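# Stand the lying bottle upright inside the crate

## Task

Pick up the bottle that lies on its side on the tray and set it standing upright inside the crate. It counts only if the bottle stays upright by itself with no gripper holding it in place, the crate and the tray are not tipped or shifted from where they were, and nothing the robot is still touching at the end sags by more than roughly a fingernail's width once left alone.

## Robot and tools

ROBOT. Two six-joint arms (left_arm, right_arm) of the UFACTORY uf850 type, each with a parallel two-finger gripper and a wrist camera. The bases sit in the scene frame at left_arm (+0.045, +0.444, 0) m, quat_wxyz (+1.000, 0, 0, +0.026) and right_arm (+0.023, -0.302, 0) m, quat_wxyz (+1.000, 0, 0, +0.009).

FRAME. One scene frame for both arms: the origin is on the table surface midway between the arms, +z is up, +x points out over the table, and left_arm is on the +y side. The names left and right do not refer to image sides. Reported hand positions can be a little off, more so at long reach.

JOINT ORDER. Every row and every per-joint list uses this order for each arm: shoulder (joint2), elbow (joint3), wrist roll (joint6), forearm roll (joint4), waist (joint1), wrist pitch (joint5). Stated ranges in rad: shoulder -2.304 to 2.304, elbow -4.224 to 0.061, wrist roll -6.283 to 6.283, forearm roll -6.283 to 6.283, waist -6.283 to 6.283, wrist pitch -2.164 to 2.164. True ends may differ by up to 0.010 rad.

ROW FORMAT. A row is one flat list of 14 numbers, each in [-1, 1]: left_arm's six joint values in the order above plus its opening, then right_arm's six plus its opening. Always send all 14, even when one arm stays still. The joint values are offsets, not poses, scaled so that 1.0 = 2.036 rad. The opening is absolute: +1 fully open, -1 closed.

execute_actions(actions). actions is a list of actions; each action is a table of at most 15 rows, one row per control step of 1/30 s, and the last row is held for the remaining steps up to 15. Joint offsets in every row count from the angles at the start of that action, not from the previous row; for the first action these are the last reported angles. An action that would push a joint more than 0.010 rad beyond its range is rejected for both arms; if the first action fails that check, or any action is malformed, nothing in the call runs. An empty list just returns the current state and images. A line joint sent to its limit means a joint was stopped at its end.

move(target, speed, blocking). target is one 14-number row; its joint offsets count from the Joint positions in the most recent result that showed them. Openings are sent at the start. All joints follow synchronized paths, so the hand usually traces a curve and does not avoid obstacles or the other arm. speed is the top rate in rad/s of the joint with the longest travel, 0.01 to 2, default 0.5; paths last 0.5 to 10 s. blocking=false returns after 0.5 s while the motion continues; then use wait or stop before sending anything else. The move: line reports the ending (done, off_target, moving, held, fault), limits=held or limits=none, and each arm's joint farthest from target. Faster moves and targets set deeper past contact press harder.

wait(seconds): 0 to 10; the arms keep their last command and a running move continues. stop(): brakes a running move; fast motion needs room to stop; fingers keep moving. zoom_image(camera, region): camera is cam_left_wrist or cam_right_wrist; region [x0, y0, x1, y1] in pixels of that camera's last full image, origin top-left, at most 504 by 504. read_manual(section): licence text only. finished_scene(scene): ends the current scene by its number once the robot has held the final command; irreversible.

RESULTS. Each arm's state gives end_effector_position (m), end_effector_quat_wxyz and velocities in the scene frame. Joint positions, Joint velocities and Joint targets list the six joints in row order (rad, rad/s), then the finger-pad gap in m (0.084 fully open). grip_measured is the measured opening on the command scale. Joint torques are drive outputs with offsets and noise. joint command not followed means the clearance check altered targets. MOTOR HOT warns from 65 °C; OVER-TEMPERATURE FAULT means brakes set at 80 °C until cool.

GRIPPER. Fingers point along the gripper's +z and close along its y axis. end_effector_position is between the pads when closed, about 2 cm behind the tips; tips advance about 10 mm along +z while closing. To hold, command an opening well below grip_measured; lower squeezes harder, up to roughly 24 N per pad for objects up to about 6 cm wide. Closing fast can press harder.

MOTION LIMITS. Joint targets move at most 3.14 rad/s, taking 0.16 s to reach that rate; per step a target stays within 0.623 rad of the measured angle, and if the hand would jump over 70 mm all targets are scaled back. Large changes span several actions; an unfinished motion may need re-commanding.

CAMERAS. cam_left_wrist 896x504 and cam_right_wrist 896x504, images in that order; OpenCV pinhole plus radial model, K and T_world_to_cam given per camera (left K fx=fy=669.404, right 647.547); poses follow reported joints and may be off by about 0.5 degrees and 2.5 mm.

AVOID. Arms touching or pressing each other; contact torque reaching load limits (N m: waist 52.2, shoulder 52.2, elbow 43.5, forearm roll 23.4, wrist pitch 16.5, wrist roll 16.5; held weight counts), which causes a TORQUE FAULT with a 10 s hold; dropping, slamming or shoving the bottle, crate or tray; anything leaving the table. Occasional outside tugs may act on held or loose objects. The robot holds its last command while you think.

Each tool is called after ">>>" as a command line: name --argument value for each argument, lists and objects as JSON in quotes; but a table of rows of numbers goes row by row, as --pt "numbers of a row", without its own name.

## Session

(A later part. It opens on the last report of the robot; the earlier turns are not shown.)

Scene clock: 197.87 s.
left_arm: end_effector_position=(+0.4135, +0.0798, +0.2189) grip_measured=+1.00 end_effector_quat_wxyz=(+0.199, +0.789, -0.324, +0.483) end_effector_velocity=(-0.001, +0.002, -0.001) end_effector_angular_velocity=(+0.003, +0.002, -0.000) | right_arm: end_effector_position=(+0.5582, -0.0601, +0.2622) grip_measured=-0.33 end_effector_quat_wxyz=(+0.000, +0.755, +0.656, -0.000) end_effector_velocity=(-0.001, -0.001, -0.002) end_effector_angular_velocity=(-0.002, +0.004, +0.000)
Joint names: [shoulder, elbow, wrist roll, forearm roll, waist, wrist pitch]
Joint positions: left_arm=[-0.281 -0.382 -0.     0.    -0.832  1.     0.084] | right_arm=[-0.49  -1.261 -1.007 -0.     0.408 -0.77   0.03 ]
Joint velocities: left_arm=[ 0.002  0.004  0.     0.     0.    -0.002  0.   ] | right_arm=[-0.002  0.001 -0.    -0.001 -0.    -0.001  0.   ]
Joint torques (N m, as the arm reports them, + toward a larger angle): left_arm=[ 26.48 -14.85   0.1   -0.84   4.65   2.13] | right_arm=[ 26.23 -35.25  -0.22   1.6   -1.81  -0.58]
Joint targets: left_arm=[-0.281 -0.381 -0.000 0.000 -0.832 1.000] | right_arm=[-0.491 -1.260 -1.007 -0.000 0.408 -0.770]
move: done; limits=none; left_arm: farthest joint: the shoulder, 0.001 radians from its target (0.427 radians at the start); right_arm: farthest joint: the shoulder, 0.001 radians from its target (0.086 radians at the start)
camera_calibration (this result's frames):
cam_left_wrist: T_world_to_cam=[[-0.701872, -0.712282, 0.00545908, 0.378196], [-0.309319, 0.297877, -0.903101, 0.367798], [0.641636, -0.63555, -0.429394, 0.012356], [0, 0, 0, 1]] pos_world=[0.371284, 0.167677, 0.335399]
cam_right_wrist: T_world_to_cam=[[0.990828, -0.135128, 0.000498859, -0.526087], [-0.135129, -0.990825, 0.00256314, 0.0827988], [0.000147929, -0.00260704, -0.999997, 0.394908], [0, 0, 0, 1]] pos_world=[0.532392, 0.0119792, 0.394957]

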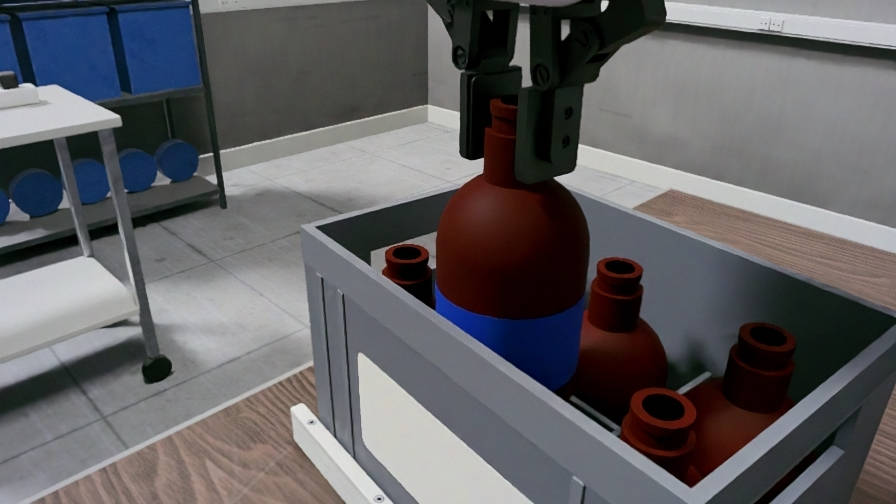

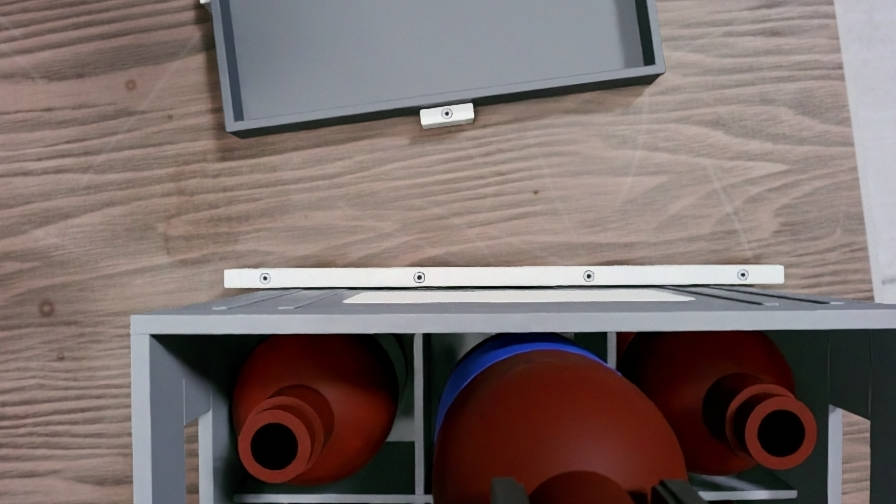

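>>> move --target '[0, 0, 0, 0, 0, 0, 1, -0.06835, 0.02763, 0, 0, 0, 0.09598, -0.75]' --speed 0.3

Scene clock: 214.03 s.
left_arm: end_effector_position=(+0.4135, +0.0798, +0.2189) grip_measured=+1.00 end_effector_quat_wxyz=(+0.199, +0.789, -0.324, +0.483) end_effector_velocity=(-0.000, -0.000, +0.000) end_effector_angular_velocity=(+0.000, -0.000, -0.001) | right_arm: end_effector_position=(+0.5577, -0.0603, +0.1591) grip_measured=-0.33 end_effector_quat_wxyz=(+0.000, +0.755, +0.656, +0.000) end_effector_velocity=(-0.002, -0.001, -0.003) end_effector_angular_velocity=(-0.003, +0.006, +0.000)
Joint names: [shoulder, elbow, wrist roll, forearm roll, waist, wrist pitch]
Joint positions: left_arm=[-0.281 -0.382 -0.     0.    -0.832  1.     0.084] | right_arm=[-0.629 -1.205 -1.007 -0.     0.408 -0.575  0.03 ]
Joint velocities: left_arm=[ 0.    -0.     0.001  0.    -0.    -0.    -0.   ] | right_arm=[-0.004  0.002  0.    -0.001  0.    -0.001 -0.   ]
Joint torques (N m, as the arm reports them, + toward a larger angle): left_arm=[ 27.7  -14.43   0.1   -0.92   5.18   2.13] | right_arm=[ 25.53 -31.99  -0.07   2.35  -3.95  -0.63]
Joint targets: left_arm=[-0.281 -0.382 -0.000 0.000 -0.832 1.000] | right_arm=[-0.629 -1.204 -1.007 -0.000 0.408 -0.575]
move: done; limits=none; left_arm: farthest joint: the waist, 0.000 radians from its target (0.000 radians at the start); right_arm: farthest joint: the waist, 0.000 radians from its target (0.000 radians at the start)
camera_calibration (this result's frames):
cam_left_wrist: T_world_to_cam=[[-0.701872, -0.712282, 0.00545902, 0.378196], [-0.30932, 0.297877, -0.903101, 0.367797], [0.641636, -0.635549, -0.429394, 0.0123564], [0, 0, 0, 1]] pos_world=[0.371284, 0.167677, 0.335399]
cam_right_wrist: T_world_to_cam=[[0.990829, -0.135121, 0.00103258, -0.525595], [-0.135123, -0.990826, 0.00220367, 0.0827953], [0.00072535, -0.00232298, -0.999997, 0.291499], [0, 0, 0, 1]] pos_world=[0.531751, 0.011694, 0.291858]

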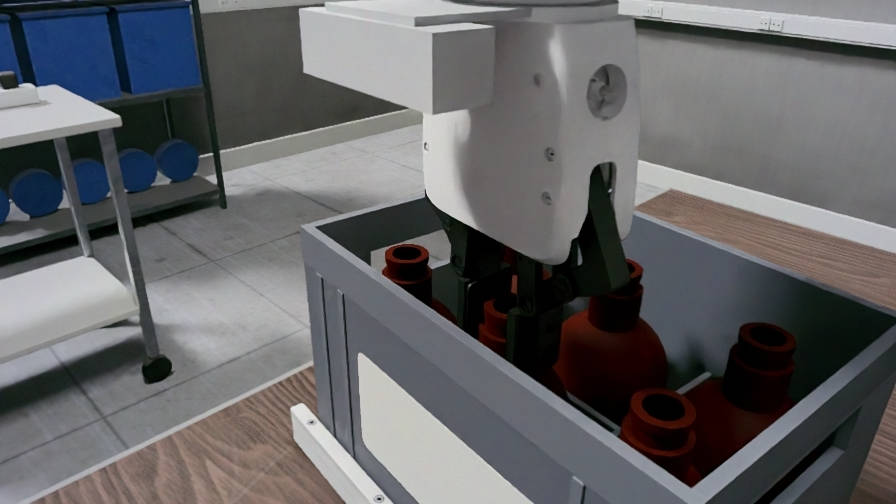

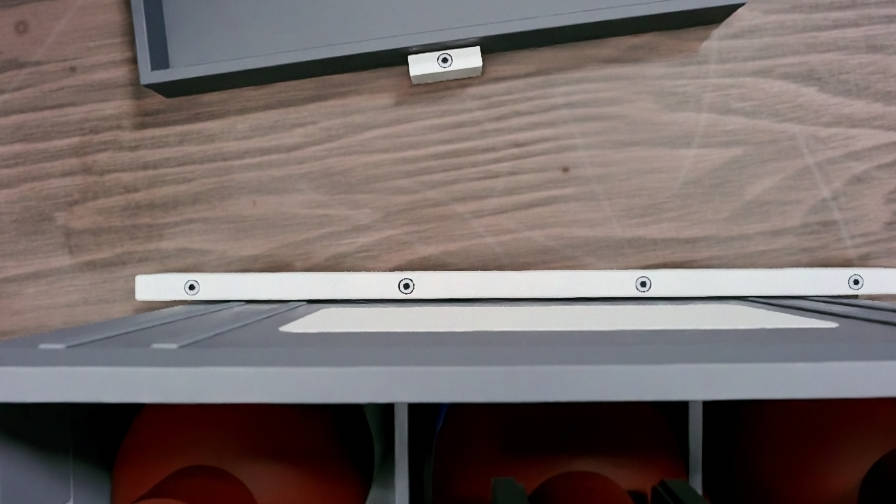

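>>> execute_actions --actions '[]'

>>> zoom_image --camera "cam_left_wrist" --region '[370, 230, 710, 440]'

Scene clock: 215.57 s.
left_arm: end_effector_position=(+0.4135, +0.0798, +0.2189) grip_measured=+1.00 end_effector_quat_wxyz=(+0.199, +0.789, -0.324, +0.483) end_effector_velocity=(-0.000, -0.000, -0.000) end_effector_angular_velocity=(+0.000, +0.000, -0.002) | right_arm: end_effector_position=(+0.5575, -0.0604, +0.1588) grip_measured=-0.33 end_effector_quat_wxyz=(+0.000, +0.755, +0.656, -0.000) end_effector_velocity=(-0.000, -0.000, -0.000) end_effector_angular_velocity=(+0.001, +0.000, -0.002)
Joint names: [shoulder, elbow, wrist roll, forearm roll, waist, wrist pitch]
Joint positions: left_arm=[-0.281 -0.382 -0.     0.    -0.832  1.     0.084] | right_arm=[-0.629 -1.204 -1.007 -0.     0.408 -0.575  0.03 ]
Joint velocities: left_arm=[ 0.     0.    -0.     0.002 -0.    -0.     0.   ] | right_arm=[-0.     0.001  0.     0.002 -0.     0.001 -0.   ]
Joint torques (N m, as the arm reports them, + toward a larger angle): left_arm=[ 27.59 -14.76   0.1   -0.93   5.27   2.09] | right_arm=[ 24.99 -30.77  -0.4    1.15  -5.3   -0.59]
Joint targets: left_arm=[-0.281 -0.382 -0.000 0.000 -0.832 1.000] | right_arm=[-0.629 -1.204 -1.007 -0.000 0.408 -0.575]
camera_calibration (this result's frames):
cam_left_wrist: T_world_to_cam=[[-0.701872, -0.712282, 0.00545926, 0.378196], [-0.309319, 0.297877, -0.903101, 0.367798], [0.641637, -0.63555, -0.429394, 0.012356], [0, 0, 0, 1]] pos_world=[0.371284, 0.167677, 0.335399]
cam_right_wrist: T_world_to_cam=[[0.99083, -0.135115, 0.000491469, -0.525324], [-0.135116, -0.990827, 0.00255067, 0.0826165], [0.000142327, -0.00259369, -0.999997, 0.291455], [0, 0, 0, 1]] pos_world=[0.531628, 0.0116355, 0.291502]

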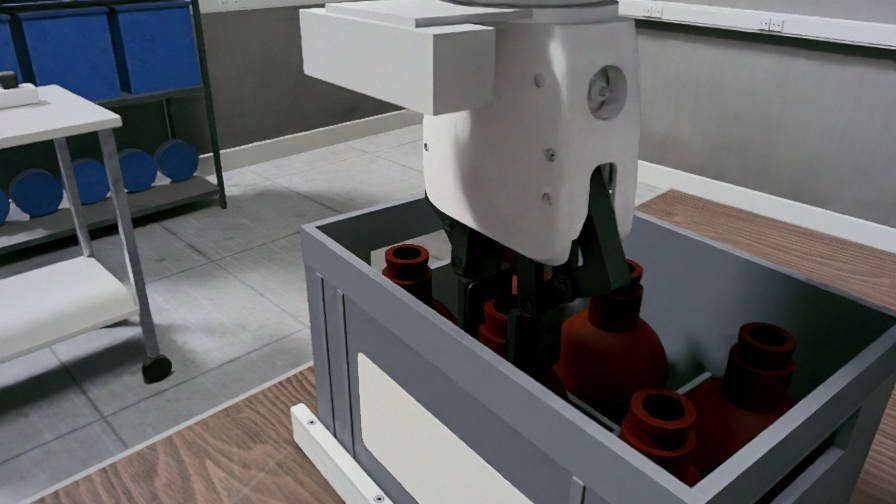

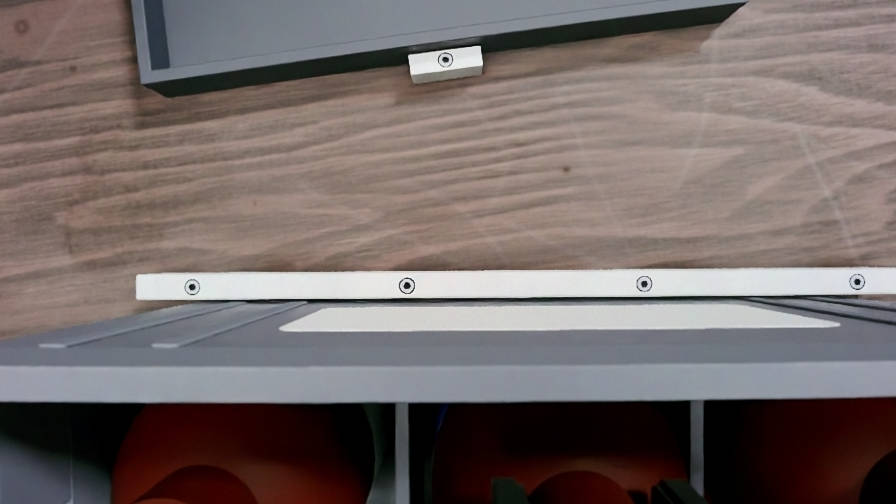

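Region (370, 230, 710, 440) of cam_left_wrist's 896x504 image, scaled by 1.482, with more detail than that image has; it fills the top 311 rows of this view, and the rest is white.

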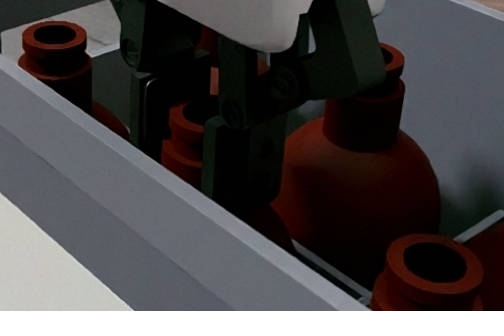

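>>> execute_actions --actions '[[[0,0,0,0,0,0,1,-0.0002,0.00003,0,0,0,0.00023,-0.75],[0,0,0,0,0,0,1,-0.0005,0.00007,0,0,0,0.00057,-0.75],[0,0,0,0,0,0,1,-0.0008,0.00011,0,0,0,0.00092,-0.75],[0,0,0,0,0,0,1,-0.0011,0.00016,0,0,0,0.00126,-0.75],[0,0,0,0,0,0,1,-0.0014,0.0002,0,0,0,0.0016,-0.75],[0,0,0,0,0,0,1,-0.0017,0.00024,0,0,0,0.00195,-0.75],[0,0,0,0,0,0,1,-0.002,0.00028,0,0,0,0.0023,-0.75],[0,0,0,0,0,0,1,-0.0023,0.00032,0,0,0,0.00263,-0.75],[0,0,0,0,0,0,1,-0.0025,0.00035,0,0,0,0.00286,-0.75],[0,0,0,0,0,0,1,-0.00269,0.00038,0,0,0,0.00308,-0.75]]]'

Scene clock: 219.83 s.
left_arm: end_effector_position=(+0.4135, +0.0798, +0.2189) grip_measured=+1.00 end_effector_quat_wxyz=(+0.199, +0.789, -0.324, +0.483) end_effector_velocity=(+0.000, +0.000, +0.000) end_effector_angular_velocity=(-0.001, -0.000, +0.002) | right_arm: end_effector_position=(+0.5575, -0.0604, +0.1554) grip_measured=-0.33 end_effector_quat_wxyz=(+0.000, +0.755, +0.656, +0.000) end_effector_velocity=(-0.000, +0.000, +0.000) end_effector_angular_velocity=(+0.000, -0.000, +0.000)
Joint names: [shoulder, elbow, wrist roll, forearm roll, waist, wrist pitch]
Joint positions: left_arm=[-0.281 -0.382 -0.     0.    -0.832  1.     0.084] | right_arm=[-0.635 -1.204 -1.007 -0.     0.408 -0.569  0.03 ]
Joint velocities: left_arm=[ 0.    -0.    -0.    -0.001  0.     0.    -0.   ] | right_arm=[0.001 0.001 0.    0.    0.001 0.    0.   ]
Joint torques (N m, as the arm reports them, + toward a larger angle): left_arm=[ 27.6  -14.7    0.17  -1.03   5.6    2.04] | right_arm=[ 28.98 -30.85   0.08   0.74  -2.56  -0.37]
Joint targets: left_arm=[-0.281 -0.382 -0.000 0.000 -0.832 1.000] | right_arm=[-0.635 -1.204 -1.007 -0.000 0.408 -0.569]
camera_calibration (this result's frames):
cam_left_wrist: T_world_to_cam=[[-0.701872, -0.712282, 0.00545944, 0.378196], [-0.30932, 0.297877, -0.903101, 0.367798], [0.641636, -0.63555, -0.429394, 0.0123561], [0, 0, 0, 1]] pos_world=[0.371284, 0.167677, 0.335399]
cam_right_wrist: T_world_to_cam=[[0.99083, -0.135114, 0.000572417, -0.525369], [-0.135116, -0.990827, 0.00249991, 0.0826513], [0.000229391, -0.00255433, -0.999997, 0.288044], [0, 0, 0, 1]] pos_world=[0.531653, 0.011644, 0.288137]

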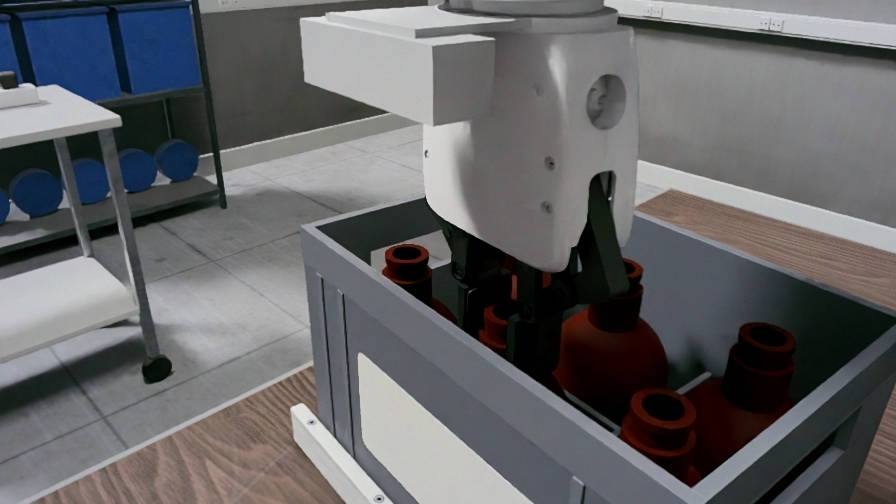

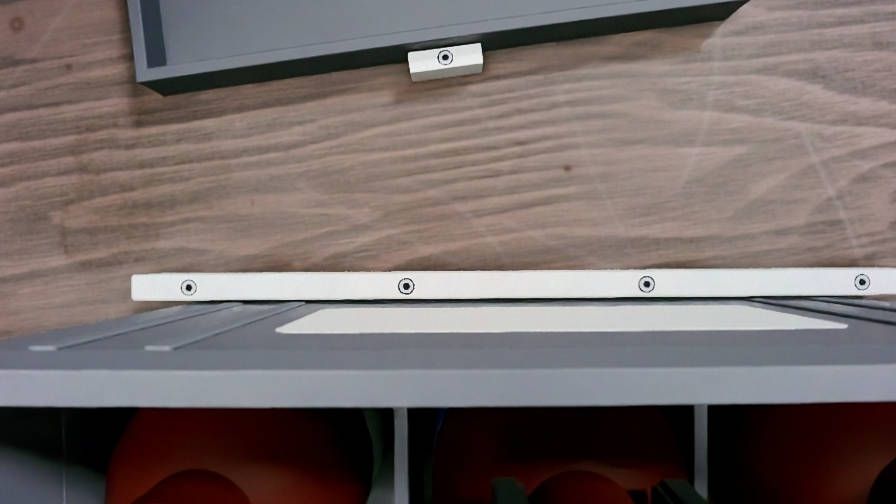

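>>> execute_actions --actions '[[[0,0,0,0,0,0,1,-0.0002,0.00003,0,0,0,0.00023,-0.75],[0,0,0,0,0,0,1,-0.0004,0.00006,0,0,0,0.00046,-0.75],[0,0,0,0,0,0,1,-0.0006,0.00008,0,0,0,0.00069,-0.75],[0,0,0,0,0,0,1,-0.0008,0.00011,0,0,0,0.00092,-0.75],[0,0,0,0,0,0,1,-0.001,0.00014,0,0,0,0.00115,-0.75],[0,0,0,0,0,0,1,-0.00115,0.00016,0,0,0,0.00132,-0.75],[0,0,0,0,0,0,1,-0.00115,0.00016,0,0,0,0.00132,-0.65],[0,0,0,0,0,0,1,-0.00115,0.00016,0,0,0,0.00132,-0.5],[0,0,0,0,0,0,1,-0.00115,0.00016,0,0,0,0.00132,-0.4],[0,0,0,0,0,0,1,-0.00115,0.00016,0,0,0,0.00132,-0.34],[0,0,0,0,0,0,1,-0.00115,0.00016,0,0,0,0.00132,-0.3],[0,0,0,0,0,0,1,-0.00115,0.00016,0,0,0,0.00132,-0.26],[0,0,0,0,0,0,1,-0.00115,0.00016,0,0,0,0.00132,-0.21],[0,0,0,0,0,0,1,-0.00115,0.00016,0,0,0,0.00132,-0.15],[0,0,0,0,0,0,1,-0.00115,0.00016,0,0,0,0.00132,-0.09]]]'

Scene clock: 226.33 s.
left_arm: end_effector_position=(+0.4135, +0.0798, +0.2189) grip_measured=+1.00 end_effector_quat_wxyz=(+0.199, +0.789, -0.324, +0.483) end_effector_velocity=(-0.000, -0.000, +0.000) end_effector_angular_velocity=(+0.000, -0.000, -0.000) | right_arm: end_effector_position=(+0.5569, -0.0607, +0.1525) grip_measured=-0.14 end_effector_quat_wxyz=(-0.000, +0.755, +0.656, -0.001) end_effector_velocity=(+0.001, +0.000, +0.001) end_effector_angular_velocity=(+0.001, -0.001, -0.001)
Joint names: [shoulder, elbow, wrist roll, forearm roll, waist, wrist pitch]
Joint positions: left_arm=[-0.281 -0.382 -0.     0.    -0.832  1.     0.084] | right_arm=[-0.639 -1.202 -1.007 -0.     0.408 -0.564  0.038]
Joint velocities: left_arm=[ 0.  0.  0. -0. -0. -0.  0.] | right_arm=[ 0.002 -0.001 -0.     0.001 -0.    -0.002  0.079]
Joint torques (N m, as the arm reports them, + toward a larger angle): left_arm=[ 27.75 -14.77   0.11  -0.99   4.97   2.14] | right_arm=[ 26.89 -30.28  -0.41   0.48  -3.89  -0.46]
Joint targets: left_arm=[-0.281 -0.382 -0.000 0.000 -0.832 1.000] | right_arm=[-0.637 -1.203 -1.007 -0.000 0.408 -0.566]
camera_calibration (this result's frames):
cam_left_wrist: T_world_to_cam=[[-0.701872, -0.712282, 0.00545946, 0.378196], [-0.30932, 0.297877, -0.903101, 0.367798], [0.641636, -0.63555, -0.429394, 0.0123562], [0, 0, 0, 1]] pos_world=[0.371284, 0.167677, 0.335399]
cam_right_wrist: T_world_to_cam=[[0.990832, -0.135096, -0.000502502, -0.524662], [-0.135094, -0.990828, 0.0031882, 0.0822042], [-0.000928607, -0.00309109, -0.999995, 0.285766], [0, 0, 0, 1]] pos_world=[0.531222, 0.0114537, 0.285239]

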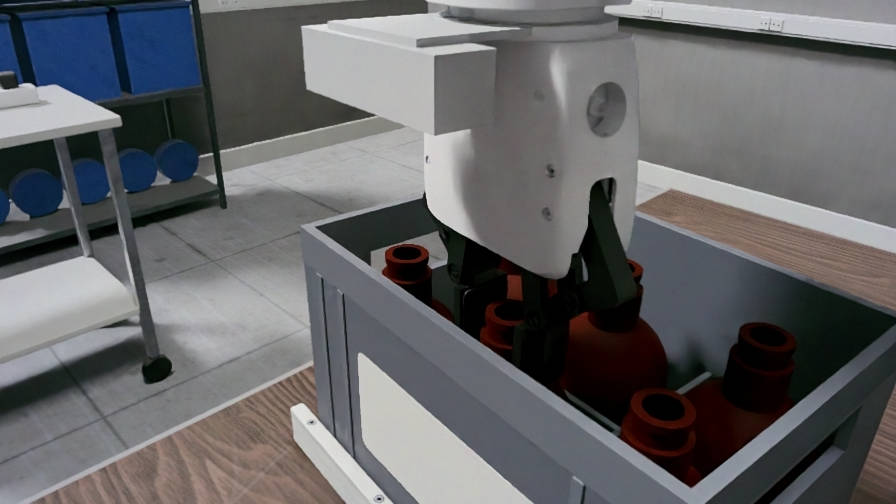

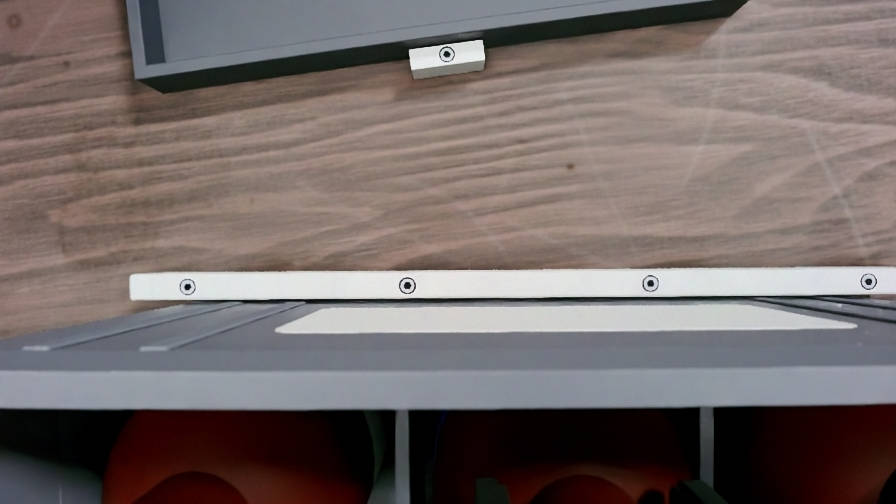

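>>> move --target '[0, 0, 0, 0, 0, 0, 1, 0.04312, -0.0112, 0, 0, 0, -0.0541, -0.09]' --speed 0.3

Scene clock: 234.40 s.
left_arm: end_effector_position=(+0.4135, +0.0798, +0.2189) grip_measured=+1.00 end_effector_quat_wxyz=(+0.199, +0.789, -0.324, +0.483) end_effector_velocity=(-0.000, +0.001, -0.000) end_effector_angular_velocity=(+0.000, +0.001, +0.001) | right_arm: end_effector_position=(+0.5572, -0.0605, +0.2122) grip_measured=-0.10 end_effector_quat_wxyz=(-0.000, +0.755, +0.656, -0.001) end_effector_velocity=(+0.001, +0.000, +0.002) end_effector_angular_velocity=(+0.002, -0.004, -0.000)
Joint names: [shoulder, elbow, wrist roll, forearm roll, waist, wrist pitch]
Joint positions: left_arm=[-0.281 -0.382 -0.     0.    -0.832  1.     0.084] | right_arm=[-0.551 -1.225 -1.007 -0.     0.408 -0.675  0.04 ]
Joint velocities: left_arm=[ 0.     0.001 -0.    -0.001  0.     0.    -0.   ] | right_arm=[ 0.003 -0.001 -0.     0.    -0.     0.001 -0.   ]
Joint torques (N m, as the arm reports them, + toward a larger angle): left_arm=[ 27.37 -14.99   0.11  -0.68   5.46   2.09] | right_arm=[ 24.82 -31.11  -0.07   0.82  -1.01  -0.77]
Joint targets: left_arm=[-0.281 -0.382 -0.000 0.000 -0.832 1.000] | right_arm=[-0.551 -1.225 -1.007 -0.000 0.408 -0.675]
move: done; limits=none; left_arm: farthest joint: the waist, 0.000 radians from its target (0.000 radians at the start); right_arm: farthest joint: the waist, 0.000 radians from its target (0.000 radians at the start)
camera_calibration (this result's frames):
cam_left_wrist: T_world_to_cam=[[-0.701872, -0.712282, 0.0054595, 0.378196], [-0.30932, 0.297877, -0.903101, 0.367798], [0.641636, -0.63555, -0.429394, 0.0123563], [0, 0, 0, 1]] pos_world=[0.371284, 0.167677, 0.335399]
cam_right_wrist: T_world_to_cam=[[0.990832, -0.135099, -0.000635315, -0.524892], [-0.135096, -0.990827, 0.00329099, 0.0821689], [-0.0010741, -0.00317499, -0.999994, 0.345467], [0, 0, 0, 1]] pos_world=[0.531551, 0.0115999, 0.344861]

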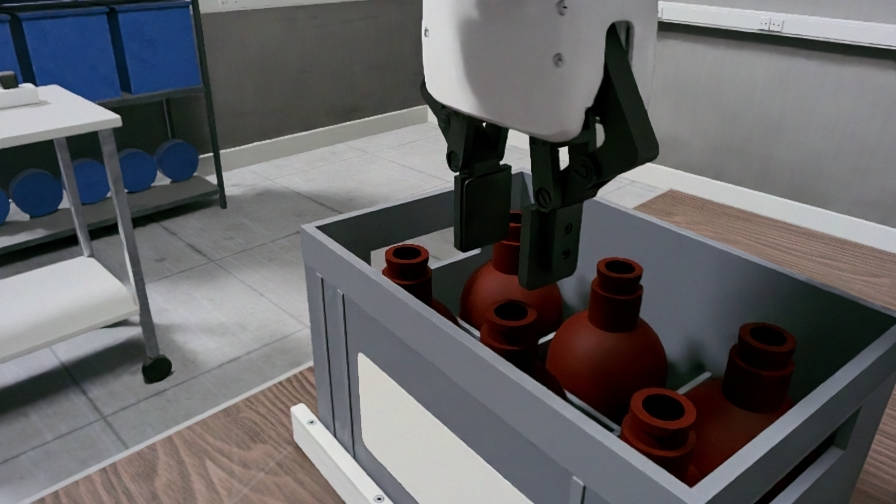

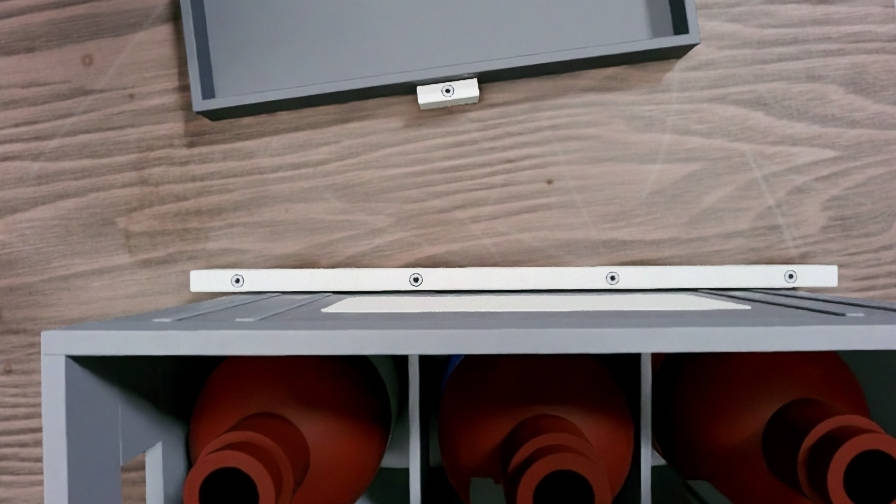

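The bottle stands upright in its cell, level with its neighbours, and both grippers are clear.

>>> finished_scene --scene 2

The scene is finished: the task was done.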